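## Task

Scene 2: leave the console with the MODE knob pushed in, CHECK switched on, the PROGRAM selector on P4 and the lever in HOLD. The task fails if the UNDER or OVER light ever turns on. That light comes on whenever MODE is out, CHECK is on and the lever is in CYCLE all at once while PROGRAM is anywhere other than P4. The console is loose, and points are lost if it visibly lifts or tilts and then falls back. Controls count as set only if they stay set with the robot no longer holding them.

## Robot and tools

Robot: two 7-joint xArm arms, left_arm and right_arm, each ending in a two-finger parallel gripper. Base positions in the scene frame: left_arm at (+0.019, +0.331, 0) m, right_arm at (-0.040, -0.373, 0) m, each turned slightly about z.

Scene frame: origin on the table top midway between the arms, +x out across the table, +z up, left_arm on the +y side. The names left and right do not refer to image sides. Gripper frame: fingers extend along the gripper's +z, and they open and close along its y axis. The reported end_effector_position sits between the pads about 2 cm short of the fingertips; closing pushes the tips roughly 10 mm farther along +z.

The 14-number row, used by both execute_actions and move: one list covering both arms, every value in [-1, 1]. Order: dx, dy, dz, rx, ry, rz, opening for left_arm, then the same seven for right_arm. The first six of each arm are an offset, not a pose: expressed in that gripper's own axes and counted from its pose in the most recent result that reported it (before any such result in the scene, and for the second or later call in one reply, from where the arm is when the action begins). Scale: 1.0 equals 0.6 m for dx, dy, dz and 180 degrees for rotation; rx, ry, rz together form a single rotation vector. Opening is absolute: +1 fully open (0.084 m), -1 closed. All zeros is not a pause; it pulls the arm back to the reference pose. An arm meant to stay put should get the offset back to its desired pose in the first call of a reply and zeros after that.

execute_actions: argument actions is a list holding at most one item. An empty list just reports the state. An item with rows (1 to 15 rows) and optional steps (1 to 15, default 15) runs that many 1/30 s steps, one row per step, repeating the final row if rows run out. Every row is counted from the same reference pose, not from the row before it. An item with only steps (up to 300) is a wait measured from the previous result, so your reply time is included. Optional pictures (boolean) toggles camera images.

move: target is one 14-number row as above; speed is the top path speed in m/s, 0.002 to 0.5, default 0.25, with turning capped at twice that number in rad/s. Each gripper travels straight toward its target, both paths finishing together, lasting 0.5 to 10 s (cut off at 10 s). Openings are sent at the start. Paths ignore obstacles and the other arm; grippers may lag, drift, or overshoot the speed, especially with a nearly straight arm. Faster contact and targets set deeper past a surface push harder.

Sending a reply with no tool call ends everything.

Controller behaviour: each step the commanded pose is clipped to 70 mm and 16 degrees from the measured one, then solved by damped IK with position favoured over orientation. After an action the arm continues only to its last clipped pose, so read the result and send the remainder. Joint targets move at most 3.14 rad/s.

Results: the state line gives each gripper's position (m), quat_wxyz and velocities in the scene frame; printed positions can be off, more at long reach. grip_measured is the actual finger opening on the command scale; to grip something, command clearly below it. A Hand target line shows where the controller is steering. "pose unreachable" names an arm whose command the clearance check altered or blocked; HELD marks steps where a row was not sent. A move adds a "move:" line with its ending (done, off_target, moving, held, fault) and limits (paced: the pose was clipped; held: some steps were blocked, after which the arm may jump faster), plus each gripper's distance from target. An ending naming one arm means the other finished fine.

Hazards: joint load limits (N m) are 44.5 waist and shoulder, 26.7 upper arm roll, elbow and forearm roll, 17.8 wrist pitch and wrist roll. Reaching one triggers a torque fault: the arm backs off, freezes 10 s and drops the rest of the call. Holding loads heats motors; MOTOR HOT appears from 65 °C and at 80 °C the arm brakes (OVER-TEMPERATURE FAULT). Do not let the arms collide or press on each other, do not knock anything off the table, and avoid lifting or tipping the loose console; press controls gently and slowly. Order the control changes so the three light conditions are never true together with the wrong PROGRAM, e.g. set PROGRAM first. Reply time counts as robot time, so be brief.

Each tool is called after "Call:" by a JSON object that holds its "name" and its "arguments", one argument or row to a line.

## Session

Call:
{"name": "execute_actions", "arguments": {
  "actions": []
}}

Scene clock: 0.00 s of 5400.00 s.
left_arm: end_effector_position=(+0.0192, +0.7142, +0.3523) grip_measured=+1.00 end_effector_quat_wxyz=(-0.197, +0.646, +0.060, +0.735) end_effector_velocity=(+0.000, -0.000, -0.000) end_effector_angular_velocity=(+0.000, +0.001, -0.002) | right_arm: end_effector_position=(+0.0495, -0.1850, +0.3333) grip_measured=+1.00 end_effector_quat_wxyz=(-0.353, +0.764, -0.540, -0.008) end_effector_velocity=(+0.000, -0.000, -0.000) end_effector_angular_velocity=(-0.001, +0.000, -0.002)
Joint positions: left_arm=[ 0.578 -1.33   1.399  0.605 -0.569  0.893  2.004  0.084] | right_arm=[ 0.35  -1.84   0.213  0.262  0.515  1.425  1.841  0.084]
Joint velocities: left_arm=[-0.     0.     0.    -0.001  0.001  0.001  0.    -0.   ] | right_arm=[-0.001 -0.     0.001  0.    -0.     0.     0.001  0.   ]
Motor temperatures (°C, as the motors report them): left_arm=[31 35 30 35 31 34 33] | right_arm=[30 31 36 34 33 32 34]
Hand target (left_arm): +0.019, +0.714, +0.352; -0.197, +0.646, +0.060, +0.735
Hand target (right_arm): +0.050, -0.185, +0.333; -0.353, +0.764, -0.540, -0.008
camera_calibration (this result's frames):
cam_left_wrist: T_world_to_cam=[[0.382785, -0.907932, -0.17069, 0.737576], [0.062035, 0.209606, -0.975816, 0.25728], [0.921752, 0.362939, 0.136557, -0.193673], [0, 0, 0, 1]] pos_world=[-0.119774, 0.686033, 0.403402]
cam_right_wrist: T_world_to_cam=[[-0.831711, -0.185171, -0.52342, 0.208697], [-0.43709, 0.799699, 0.411622, 0.0978345], [0.342358, 0.571133, -0.746055, 0.467734], [0, 0, 0, 1]] pos_world=[0.0562054, -0.306732, 0.417921]

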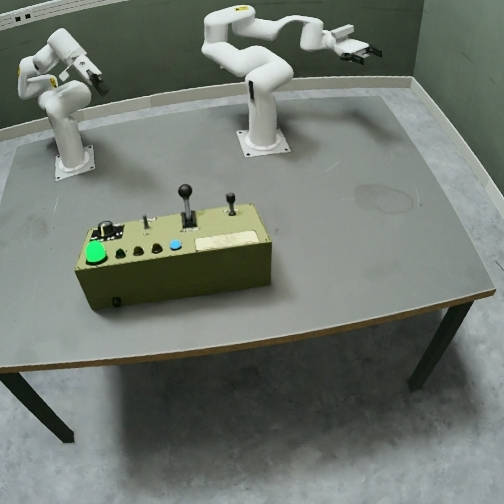

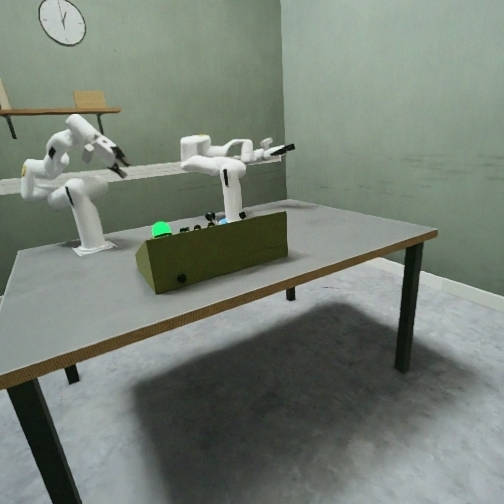

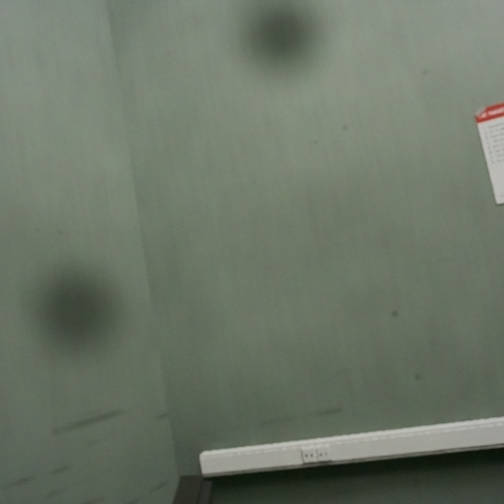

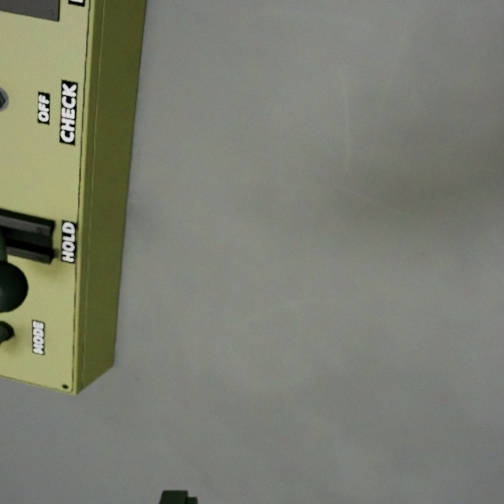

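Call:
{"name": "move", "arguments": {
  "target": [0.145,0.99,0.197,-0.141,-0.397,0.011,-1,0.085,-0.495,0.15,-0.159,0.1206,-0.4206,1]
}}

Scene clock: 16.30 s of 5400.00 s.
left_arm: end_effector_position=(+0.3386, +0.1905, +0.3579) grip_measured=-1.00 end_effector_quat_wxyz=(-0.000, +0.976, -0.002, +0.218) end_effector_velocity=(+0.001, -0.002, +0.000) end_effector_angular_velocity=(+0.004, +0.001, -0.003) | right_arm: end_effector_position=(+0.3501, -0.1289, +0.4051) grip_measured=+1.00 end_effector_quat_wxyz=(+0.001, +0.976, -0.002, +0.217) end_effector_velocity=(+0.000, +0.000, -0.001) end_effector_angular_velocity=(-0.002, +0.002, +0.000)
Joint positions: left_arm=[ 1.211 -1.585 -0.608  0.825 -1.093  1.871  0.556  0.   ] | right_arm=[ 0.274 -0.34   0.221  1.153 -0.204  1.138  0.695  0.084]
Joint velocities: left_arm=[ 0.001 -0.    -0.003  0.005 -0.001  0.001 -0.     0.   ] | right_arm=[ 0.     0.003  0.    -0.    -0.001  0.    -0.    -0.   ]
Motor temperatures (°C, as the motors report them): left_arm=[31 35 30 35 31 34 33] | right_arm=[30 31 36 34 33 32 34]
Hand target (left_arm): +0.339, +0.190, +0.358; -0.000, +0.976, -0.002, +0.217
Hand target (right_arm): +0.350, -0.129, +0.405; +0.002, +0.976, -0.002, +0.217
Off the commanded pose (left_arm): 0.002 m, 0 deg.
Off the commanded pose (right_arm): 0.002 m, 0 deg.
After step 90, 9.97 s passed at rest.
move: done
camera_calibration (this result's frames):
cam_left_wrist: T_world_to_cam=[[-0.00376922, -0.999812, -0.0190274, 0.234877], [-0.916007, 0.0110849, -0.401008, 0.515999], [0.401144, 0.0159178, -0.915877, 0.320311], [0, 0, 0, 1]] pos_world=[0.345053, 0.224015, 0.504755]
cam_right_wrist: T_world_to_cam=[[-0.000198452, -0.999791, 0.0204503, -0.109722], [-0.918972, -0.00788168, -0.394243, 0.54583], [0.394322, -0.0188715, -0.918779, 0.362037], [0, 0, 0, 1]] pos_world=[0.358822, -0.0985647, 0.550065]

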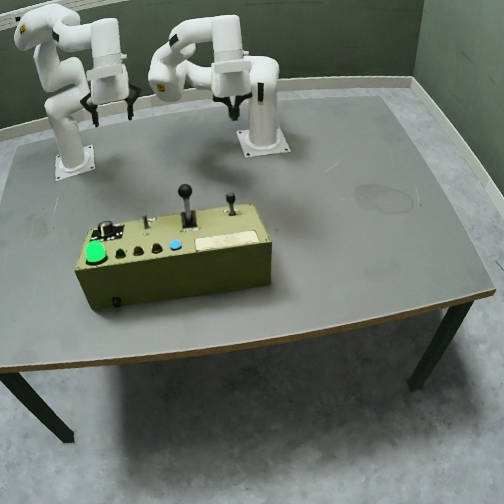

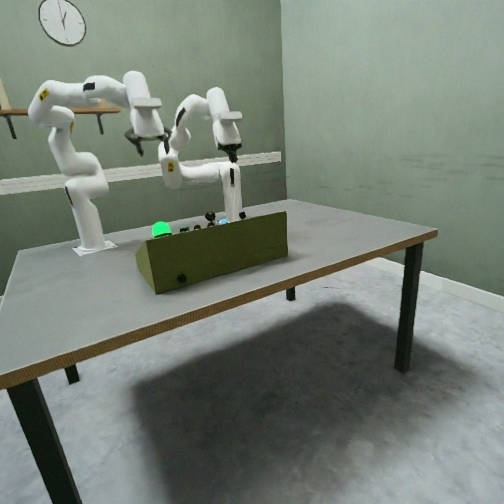

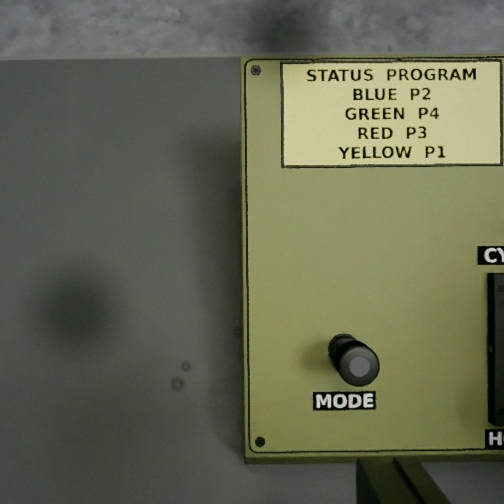

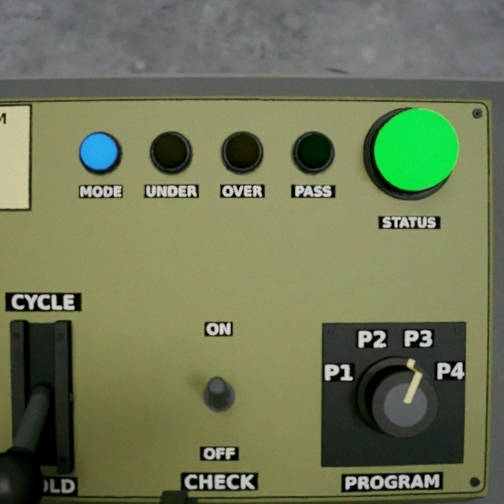

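Call:
{"name": "move", "arguments": {
  "target": [-0.002,0.054,0.329,0,-0.055,0,-1,-0.053,0.133,0.408,0,-0.055,0,1]
}}

Call:
{"name": "zoom_image", "arguments": {
  "camera": "cam_high",
  "region": [60, 140, 290, 300]
}}

Scene clock: 35.50 s of 5400.00 s.
left_arm: end_effector_position=(+0.4208, +0.1573, +0.1785) grip_measured=-1.00 end_effector_quat_wxyz=(-0.000, +0.991, -0.002, +0.133) end_effector_velocity=(-0.000, +0.001, -0.003) end_effector_angular_velocity=(+0.003, +0.007, +0.002) | right_arm: end_effector_position=(+0.4250, -0.2079, +0.1709) grip_measured=+1.00 end_effector_quat_wxyz=(+0.001, +0.991, -0.001, +0.133) end_effector_velocity=(-0.003, -0.005, -0.008) end_effector_angular_velocity=(-0.007, +0.018, -0.008)
Joint positions: left_arm=[ 1.267 -1.714 -1.119  0.797 -1.484  1.758  0.485  0.   ] | right_arm=[ 0.18  -0.014  0.049  0.846 -0.166  0.619  0.496  0.084]
Joint velocities: left_arm=[ 0.001 -0.001 -0.006  0.001  0.001  0.001 -0.     0.   ] | right_arm=[-0.003  0.008 -0.004 -0.01   0.     0.002  0.     0.   ]
Motor temperatures (°C, as the motors report them): left_arm=[31 35 31 35 31 34 33] | right_arm=[30 31 36 35 33 32 34]
Hand target (left_arm): +0.421, +0.157, +0.178; -0.000, +0.991, -0.002, +0.132
Hand target (right_arm): +0.425, -0.208, +0.170; +0.001, +0.991, -0.001, +0.132
Off the commanded pose (left_arm): 0.001 m, 0 deg.
Off the commanded pose (right_arm): 0.002 m, 0 deg.
After step 90, 14.67 s passed at rest.
move: done
camera_calibration (this result's frames):
cam_left_wrist: T_world_to_cam=[[-0.00769248, -0.999811, -0.01785, 0.200044], [-0.97123, 0.0117191, -0.237855, 0.513755], [0.23802, 0.0155067, -0.971137, 0.202066], [0, 0, 0, 1]] pos_world=[0.452418, 0.190852, 0.322004]
cam_right_wrist: T_world_to_cam=[[0.00478858, -0.999812, 0.0188057, -0.185823], [-0.972871, -0.00900777, -0.231175, 0.516503], [0.231301, -0.0171885, -0.97273, 0.194756], [0, 0, 0, 1]] pos_world=[0.458333, -0.177788, 0.312342]

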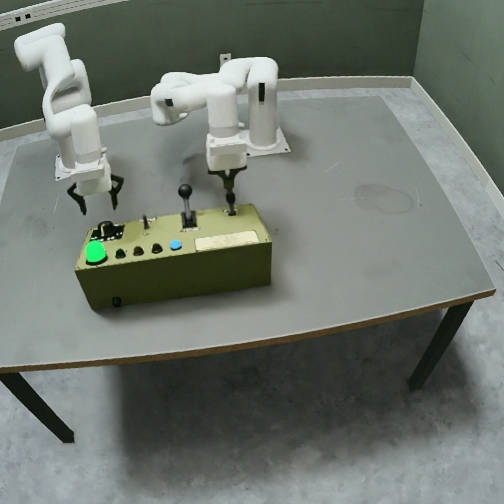

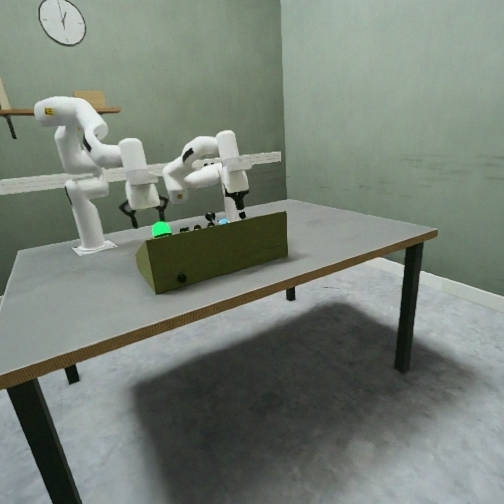

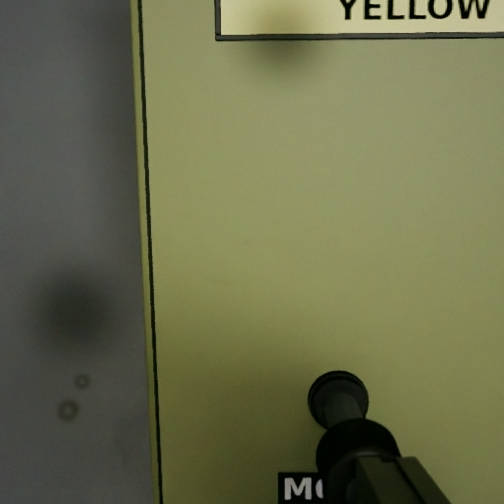

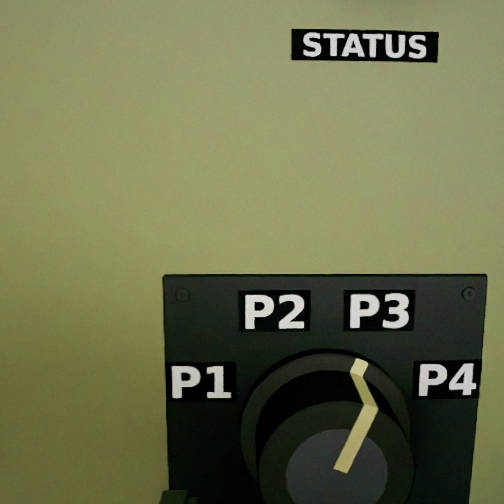

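Region (60, 140, 290, 300) of cam_high's 504x504 image, scaled by 2.191, with more detail than that image has; it fills the top 351 rows of this view, and the rest is white.

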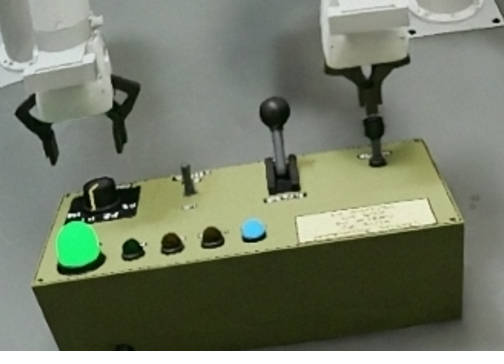

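Call:
{"name": "move", "arguments": {
  "target": [0.015,-0.003,0.05,0,0,0,-1,0.003,-0.003,0.106,0,0,0,1],
  "speed": 0.04
}}

Call:
{"name": "zoom_image", "arguments": {
  "camera": "cam_high",
  "region": [60, 140, 290, 300]
}}

Scene clock: 44.77 s of 5400.00 s.
left_arm: end_effector_position=(+0.4377, +0.1584, +0.1553) grip_measured=-1.00 end_effector_quat_wxyz=(+0.001, +0.991, -0.003, +0.136) end_effector_velocity=(+0.000, -0.001, +0.000) end_effector_angular_velocity=(-0.002, +0.001, -0.002) | right_arm: end_effector_position=(+0.4437, -0.2060, +0.1104) grip_measured=+1.00 end_effector_quat_wxyz=(+0.001, +0.991, -0.001, +0.133) end_effector_velocity=(+0.003, +0.001, +0.004) end_effector_angular_velocity=(+0.003, -0.009, +0.001)
Joint positions: left_arm=[ 1.29  -1.733 -1.187  0.806 -1.558  1.72   0.486  0.   ] | right_arm=[ 0.175  0.156  0.034  0.855 -0.221  0.458  0.538  0.084]
Joint velocities: left_arm=[ 0.002 -0.003  0.002  0.002 -0.004  0.006 -0.     0.   ] | right_arm=[ 0.    -0.004  0.     0.004 -0.    -0.002 -0.    -0.   ]
Motor temperatures (°C, as the motors report them): left_arm=[31 35 31 35 31 34 33] | right_arm=[30 31 36 35 33 32 34]
Hand target (left_arm): +0.437, +0.159, +0.152; +0.000, +0.991, -0.002, +0.133
Hand target (right_arm): +0.444, -0.206, +0.110; +0.001, +0.991, -0.001, +0.133
Off the commanded pose (left_arm): 0.003 m, 0 deg.
Off the commanded pose (right_arm): 0.000 m, 0 deg.
After step 90, 4.43 s passed at rest.
move: done
camera_calibration (this result's frames):
cam_left_wrist: T_world_to_cam=[[-0.00858769, -0.999841, -0.0156478, 0.200862], [-0.969461, 0.0121602, -0.244943, 0.524851], [0.245095, 0.0130665, -0.969411, 0.172567], [0, 0, 0, 1]] pos_world=[0.468253, 0.192193, 0.298991]
cam_right_wrist: T_world_to_cam=[[0.00503406, -0.999809, 0.0189056, -0.182983], [-0.972755, -0.00927818, -0.231651, 0.520634], [0.231782, -0.0172244, -0.972615, 0.131359], [0, 0, 0, 1]] pos_world=[0.476924, -0.175855, 0.251826]

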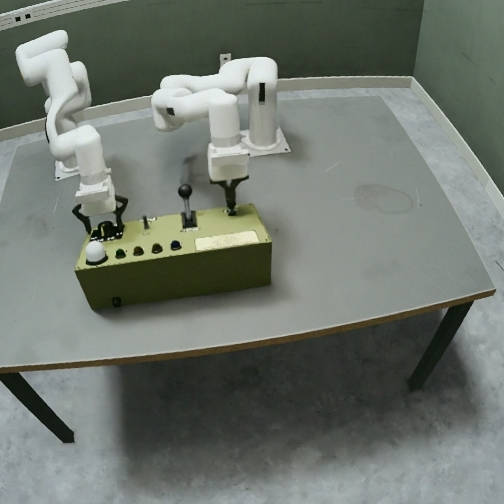

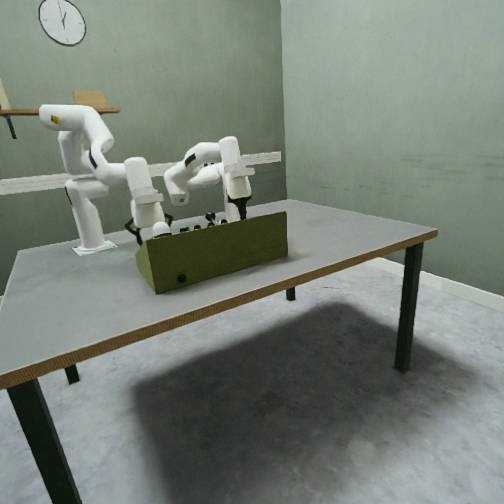

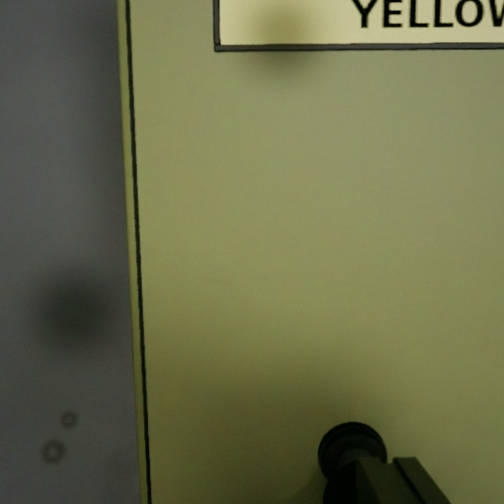

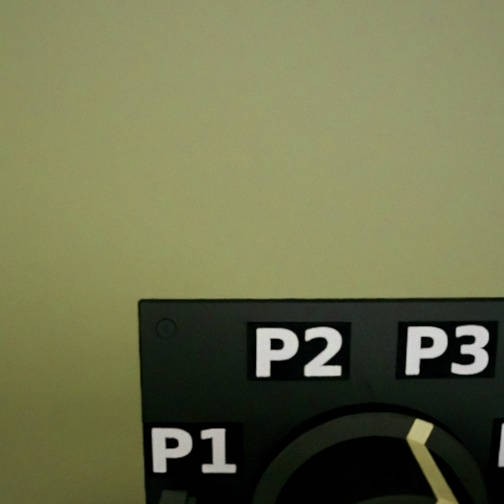

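Region (60, 140, 290, 300) of cam_high's 504x504 image, scaled by 2.191, with more detail than that image has; it fills the top 351 rows of this view, and the rest is white.

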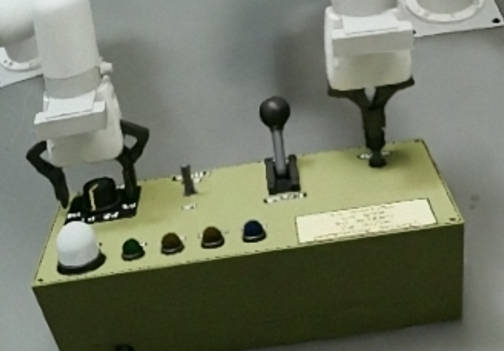

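Call:
{"name": "move", "arguments": {
  "target": [0,0,0.008,0,0,0,-1,0,0,0,0,0,0,-1],
  "speed": 0.02
}}

Call:
{"name": "move", "arguments": {
  "target": [0,0,0,0,0,0,-1,0,0,0,0,0,0.26,-1],
  "speed": 0.15
}}

Call:
{"name": "zoom_image", "arguments": {
  "camera": "cam_high",
  "region": [60, 170, 200, 270]
}}

Scene clock: 49.73 s of 5400.00 s.
left_arm: end_effector_position=(+0.4398, +0.1574, +0.1557) grip_measured=-1.00 end_effector_quat_wxyz=(+0.003, +0.990, -0.003, +0.142) end_effector_velocity=(+0.000, +0.000, +0.001) end_effector_angular_velocity=(+0.000, -0.003, +0.001) | right_arm: end_effector_position=(+0.4437, -0.2034, +0.1114) grip_measured=+0.20 end_effector_quat_wxyz=(-0.000, +0.991, +0.001, +0.134) end_effector_velocity=(+0.000, -0.002, -0.001) end_effector_angular_velocity=(-0.002, +0.002, -0.002)
Joint positions: left_arm=[ 1.292 -1.745 -1.185  0.804 -1.574  1.721  0.485  0.   ] | right_arm=[ 0.173  0.155  0.041  0.856 -0.222  0.457  0.539  0.052]
Joint velocities: left_arm=[ 0.007 -0.016  0.008 -0.001 -0.009  0.014 -0.001  0.   ] | right_arm=[-0.007  0.001  0.003 -0.    -0.002  0.001  0.     0.   ]
Motor temperatures (°C, as the motors report them): left_arm=[31 35 31 35 31 34 33] | right_arm=[30 31 36 35 33 32 34]
Hand target (left_arm): +0.439, +0.158, +0.151; +0.001, +0.991, -0.003, +0.136
Hand target (right_arm): +0.444, -0.206, +0.110; +0.001, +0.991, -0.001, +0.133
Off the commanded pose (left_arm): 0.005 m, 1 deg.
Off the commanded pose (right_arm): 0.003 m, 0 deg.
After step 90, 1.27 s passed at rest.
move: off_target (left_arm)
camera_calibration (this result's frames):
cam_left_wrist: T_world_to_cam=[[-0.00994902, -0.999864, -0.0131357, 0.200159], [-0.966749, 0.0129748, -0.255397, 0.52732], [0.255532, 0.010158, -0.966747, 0.167878], [0, 0, 0, 1]] pos_world=[0.46888, 0.191584, 0.2996]
cam_right_wrist: T_world_to_cam=[[0.00949634, -0.999807, 0.017195, -0.182201], [-0.972117, -0.0132598, -0.23412, 0.520059], [0.234302, -0.0144923, -0.972056, 0.131745], [0, 0, 0, 1]] pos_world=[0.47642, -0.173361, 0.252952]

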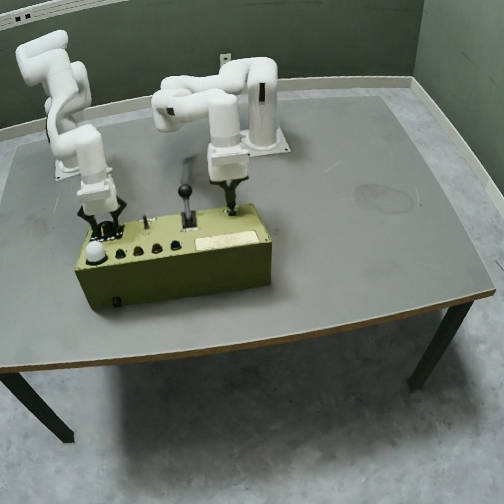

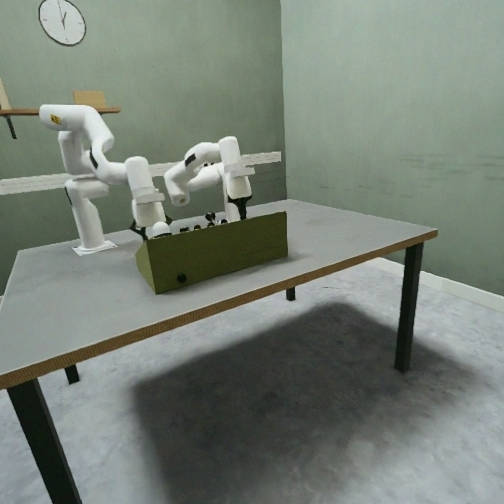

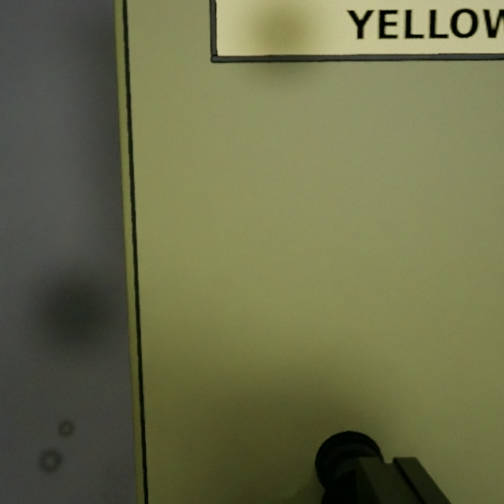

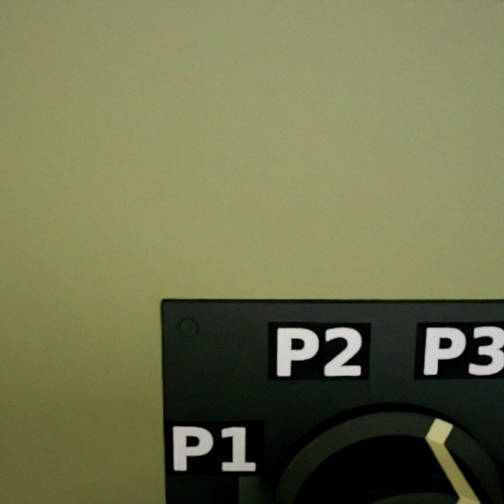

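Scene clock: 52.77 s of 5400.00 s.
left_arm: end_effector_position=(+0.4399, +0.1573, +0.1563) grip_measured=-1.00 end_effector_quat_wxyz=(+0.003, +0.990, -0.003, +0.142) end_effector_velocity=(-0.000, -0.000, -0.000) end_effector_angular_velocity=(+0.000, +0.001, -0.001) | right_arm: end_effector_position=(+0.4455, -0.2017, +0.1129) grip_measured=+0.14 end_effector_quat_wxyz=(-0.057, +0.910, -0.391, +0.125) end_effector_velocity=(-0.001, +0.001, -0.000) end_effector_angular_velocity=(+0.001, -0.001, -0.001)
Joint positions: left_arm=[ 1.295 -1.753 -1.181  0.804 -1.578  1.729  0.485  0.   ] | right_arm=[ 0.251  0.156 -0.036  0.857 -0.197  0.448  1.337  0.05 ]
Joint velocities: left_arm=[ 0.001 -0.002  0.001  0.001 -0.     0.003 -0.     0.   ] | right_arm=[ 0.    -0.001  0.002 -0.002 -0.001 -0.002  0.004 -0.   ]
Motor temperatures (°C, as the motors report them): left_arm=[31 35 30 35 31 34 33] | right_arm=[30 31 36 35 33 32 34]
Hand target (left_arm): +0.440, +0.157, +0.156; +0.003, +0.990, -0.003, +0.142
Hand target (right_arm): +0.444, -0.203, +0.111; -0.054, +0.910, -0.392, +0.123
Off the commanded pose (left_arm): 0.001 m, 0 deg.
Off the commanded pose (right_arm): 0.003 m, 0 deg.
move: done
camera_calibration (this result's frames):
cam_left_wrist: T_world_to_cam=[[-0.0101917, -0.999866, -0.0128122, 0.200077], [-0.966396, 0.0131401, -0.256723, 0.527613], [0.256857, 0.00976526, -0.9664, 0.167892], [0, 0, 0, 1]] pos_world=[0.468798, 0.191478, 0.300265]
cam_right_wrist: T_world_to_cam=[[-0.694429, -0.695465, -0.184651, 0.21726], [-0.678381, 0.718331, -0.154274, 0.529876], [0.239932, 0.0181314, -0.97062, 0.136765], [0, 0, 0, 1]] pos_world=[0.477515, -0.232009, 0.25461]

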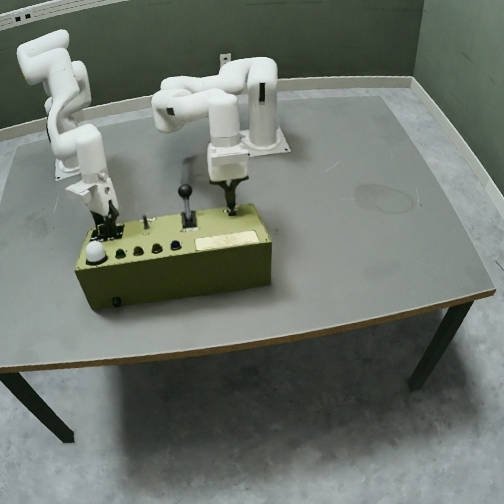

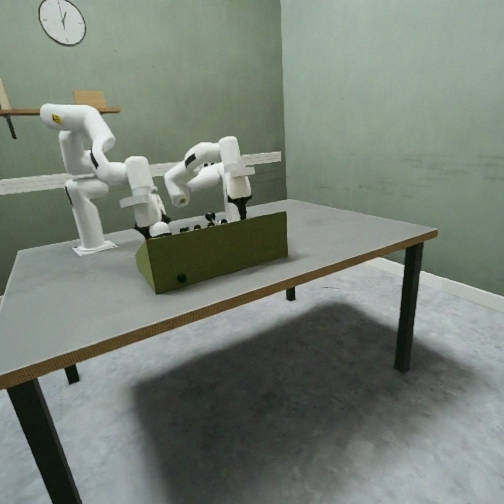

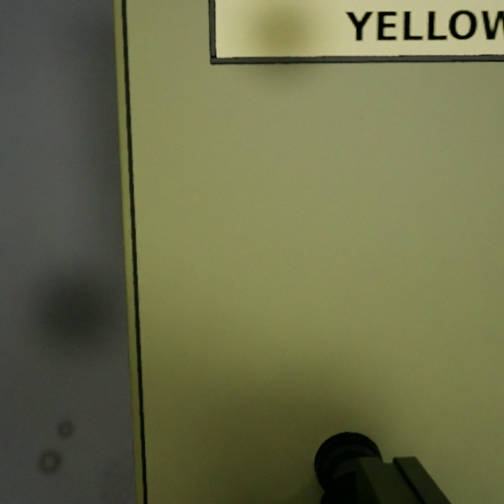

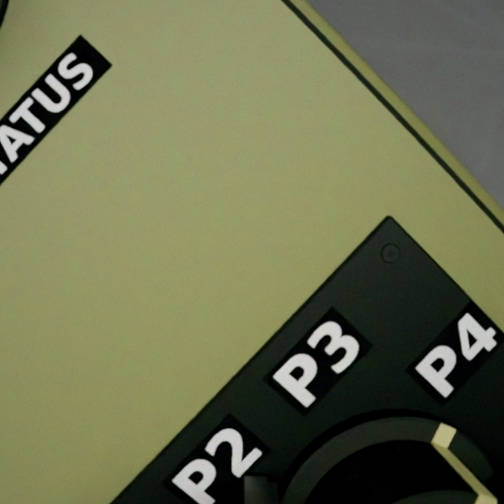

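Region (60, 170, 200, 270) of cam_high's 504x504 image, scaled by 3.600, with more detail than that image has; it fills the top 360 rows of this view, and the rest is white.

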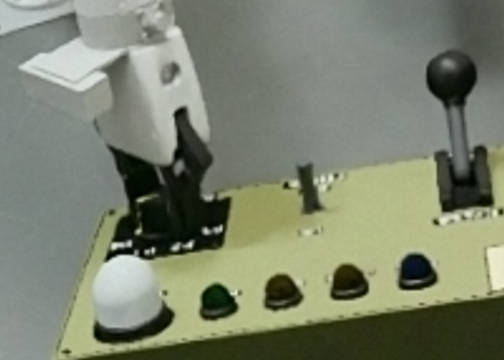

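Call:
{"name": "move", "arguments": {
  "target": [0,0,-0.01,0,0,0,-1,0,0,0,0,0,0,1],
  "speed": 0.05
}}

Call:
{"name": "move", "arguments": {
  "target": [0,0,-0.2,0,0,0,-1,-0.05,0.05,-0.3,0,0,-0.26,1],
  "speed": 0.2
}}

Scene clock: 59.40 s of 5400.00 s.
left_arm: end_effector_position=(+0.4381, +0.1574, +0.1617) grip_measured=-1.00 end_effector_quat_wxyz=(+0.003, +0.990, -0.003, +0.142) end_effector_velocity=(+0.001, -0.002, +0.002) end_effector_angular_velocity=(-0.001, -0.006, -0.003) | right_arm: end_effector_position=(+0.4454, -0.2018, +0.1128) grip_measured=+1.00 end_effector_quat_wxyz=(-0.057, +0.910, -0.391, +0.125) end_effector_velocity=(+0.001, -0.000, +0.001) end_effector_angular_velocity=(+0.001, -0.003, -0.000)
Joint positions: left_arm=[ 1.297 -1.747 -1.166  0.806 -1.563  1.737  0.487  0.   ] | right_arm=[ 0.256  0.156 -0.041  0.857 -0.196  0.448  1.336  0.084]
Joint velocities: left_arm=[-0.001 -0.     0.005  0.001 -0.001 -0.    -0.     0.   ] | right_arm=[-0.    -0.001 -0.001  0.002  0.    -0.001 -0.001 -0.   ]
Motor temperatures (°C, as the motors report them): left_arm=[31 35 30 35 31 34 33] | right_arm=[30 31 36 35 33 32 34]
Hand target (left_arm): +0.438, +0.157, +0.162; +0.003, +0.990, -0.003, +0.142
Hand target (right_arm): +0.445, -0.202, +0.113; -0.057, +0.910, -0.391, +0.125
Off the commanded pose (left_arm): 0.000 m, 0 deg.
Off the commanded pose (right_arm): 0.000 m, 0 deg.
After step 90, 2.77 s passed at rest.
move: done
camera_calibration (this result's frames):
cam_left_wrist: T_world_to_cam=[[-0.0100634, -0.999865, -0.0130041, 0.200226], [-0.966635, 0.0130561, -0.255825, 0.527251], [0.255961, 0.00999573, -0.966636, 0.173958], [0, 0, 0, 1]] pos_world=[0.467148, 0.191576, 0.305642]
cam_right_wrist: T_world_to_cam=[[-0.694655, -0.695311, -0.18438, 0.217214], [-0.678235, 0.718485, -0.154198, 0.529906], [0.23969, 0.0179386, -0.970684, 0.136739], [0, 0, 0, 1]] pos_world=[0.477515, -0.232151, 0.254491]

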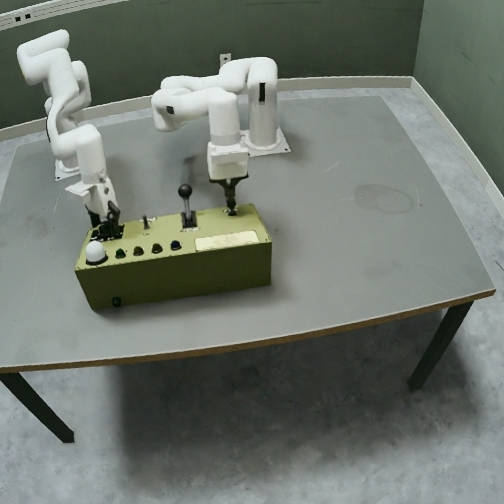

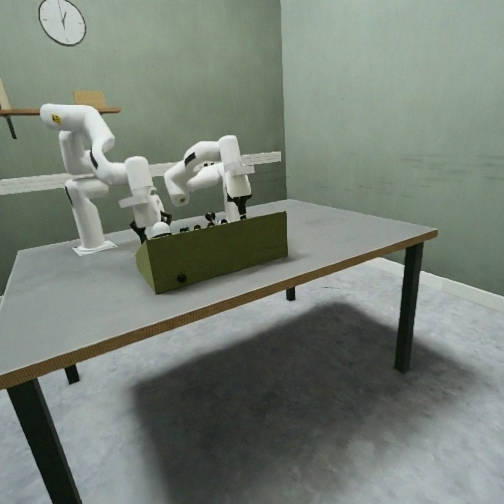

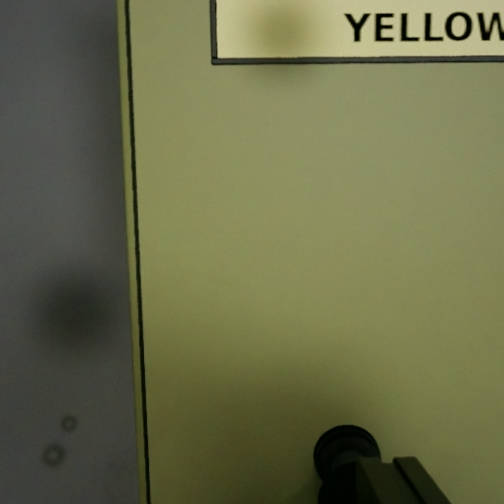

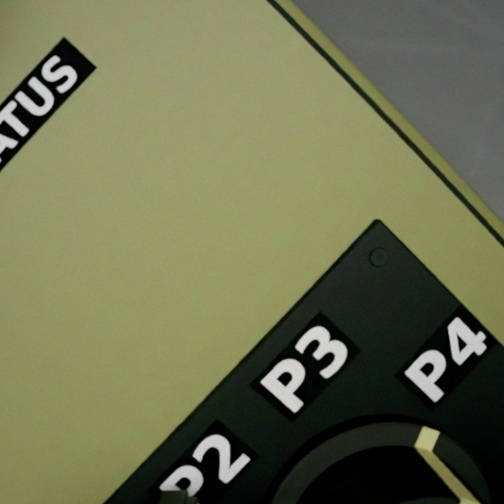

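Scene clock: 61.80 s of 5400.00 s.
left_arm: end_effector_position=(+0.4047, +0.1585, +0.2770) grip_measured=-1.00 end_effector_quat_wxyz=(+0.002, +0.990, -0.003, +0.142) end_effector_velocity=(+0.000, -0.000, +0.002) end_effector_angular_velocity=(-0.001, -0.004, -0.002) | right_arm: end_effector_position=(+0.3553, -0.2023, +0.2733) grip_measured=+1.00 end_effector_quat_wxyz=(-0.002, +0.991, +0.002, +0.137) end_effector_velocity=(-0.000, +0.002, +0.001) end_effector_angular_velocity=(-0.000, -0.002, +0.005)
Joint positions: left_arm=[ 1.333 -1.594 -0.883  0.921 -1.292  1.874  0.503  0.   ] | right_arm=[ 0.342 -0.348 -0.02   0.821 -0.155  0.926  0.539  0.084]
Joint velocities: left_arm=[ 0.     0.001  0.003  0.001 -0.001 -0.001  0.001  0.   ] | right_arm=[ 0.002 -0.001  0.003  0.002 -0.     0.001 -0.001  0.   ]
Motor temperatures (°C, as the motors report them): left_arm=[31 35 30 35 31 34 33] | right_arm=[30 31 36 35 33 32 34]
Hand target (left_arm): +0.405, +0.158, +0.277; +0.002, +0.990, -0.003, +0.142
Hand target (right_arm): +0.355, -0.202, +0.274; -0.002, +0.991, +0.002, +0.137
Off the commanded pose (left_arm): 0.000 m, 0 deg.
Off the commanded pose (right_arm): 0.001 m, 0 deg.
move: done
camera_calibration (this result's frames):
cam_left_wrist: T_world_to_cam=[[-0.00979359, -0.99986, -0.0135562, 0.202493], [-0.966645, 0.0129363, -0.255794, 0.524408], [0.255933, 0.0105989, -0.966636, 0.293828], [0, 0, 0, 1]] pos_world=[0.433699, 0.192567, 0.42091]
cam_right_wrist: T_world_to_cam=[[0.0107063, -0.999845, 0.0139538, -0.18254], [-0.970787, -0.0137382, -0.239549, 0.473018], [0.239703, -0.0109815, -0.970784, 0.308335], [0, 0, 0, 1]] pos_world=[0.387245, -0.172627, 0.415185]

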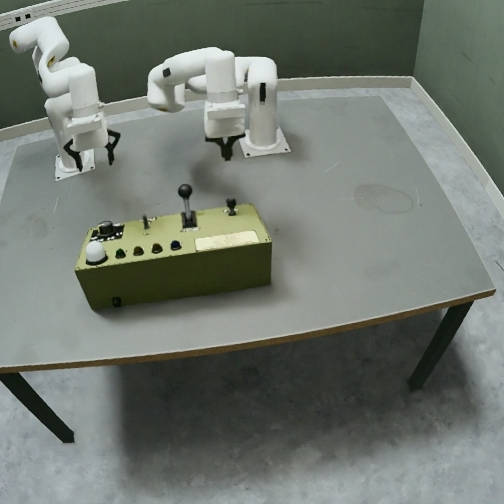

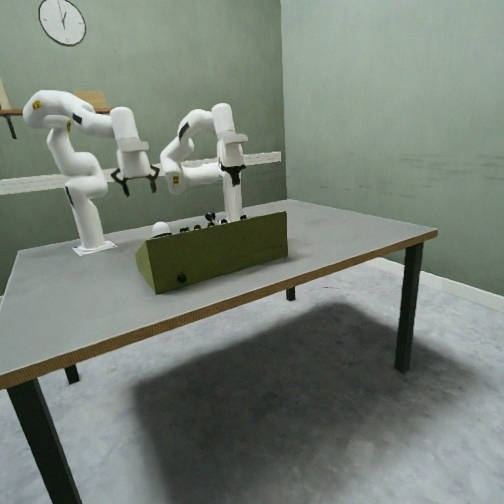

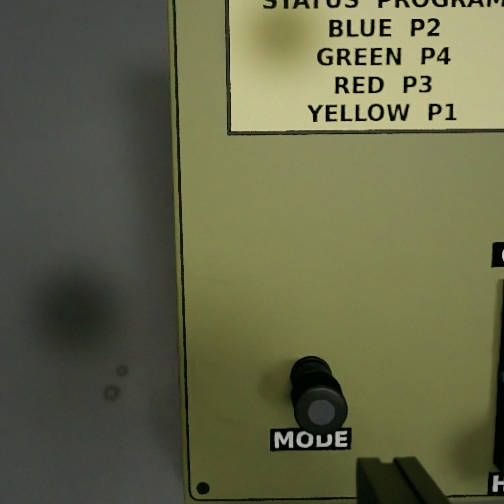

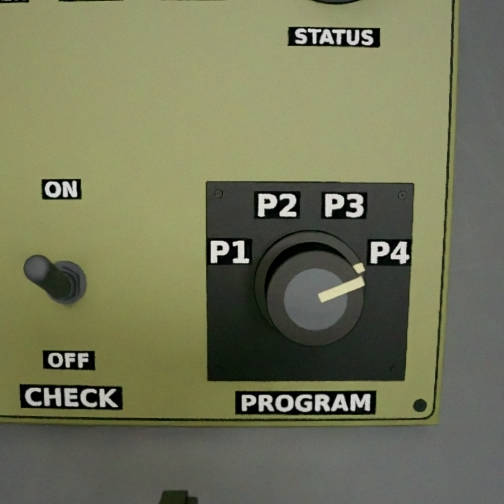

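Call:
{"name": "finished_scene", "arguments": {
  "scene": 2
}}

The scene is finished: the task was done.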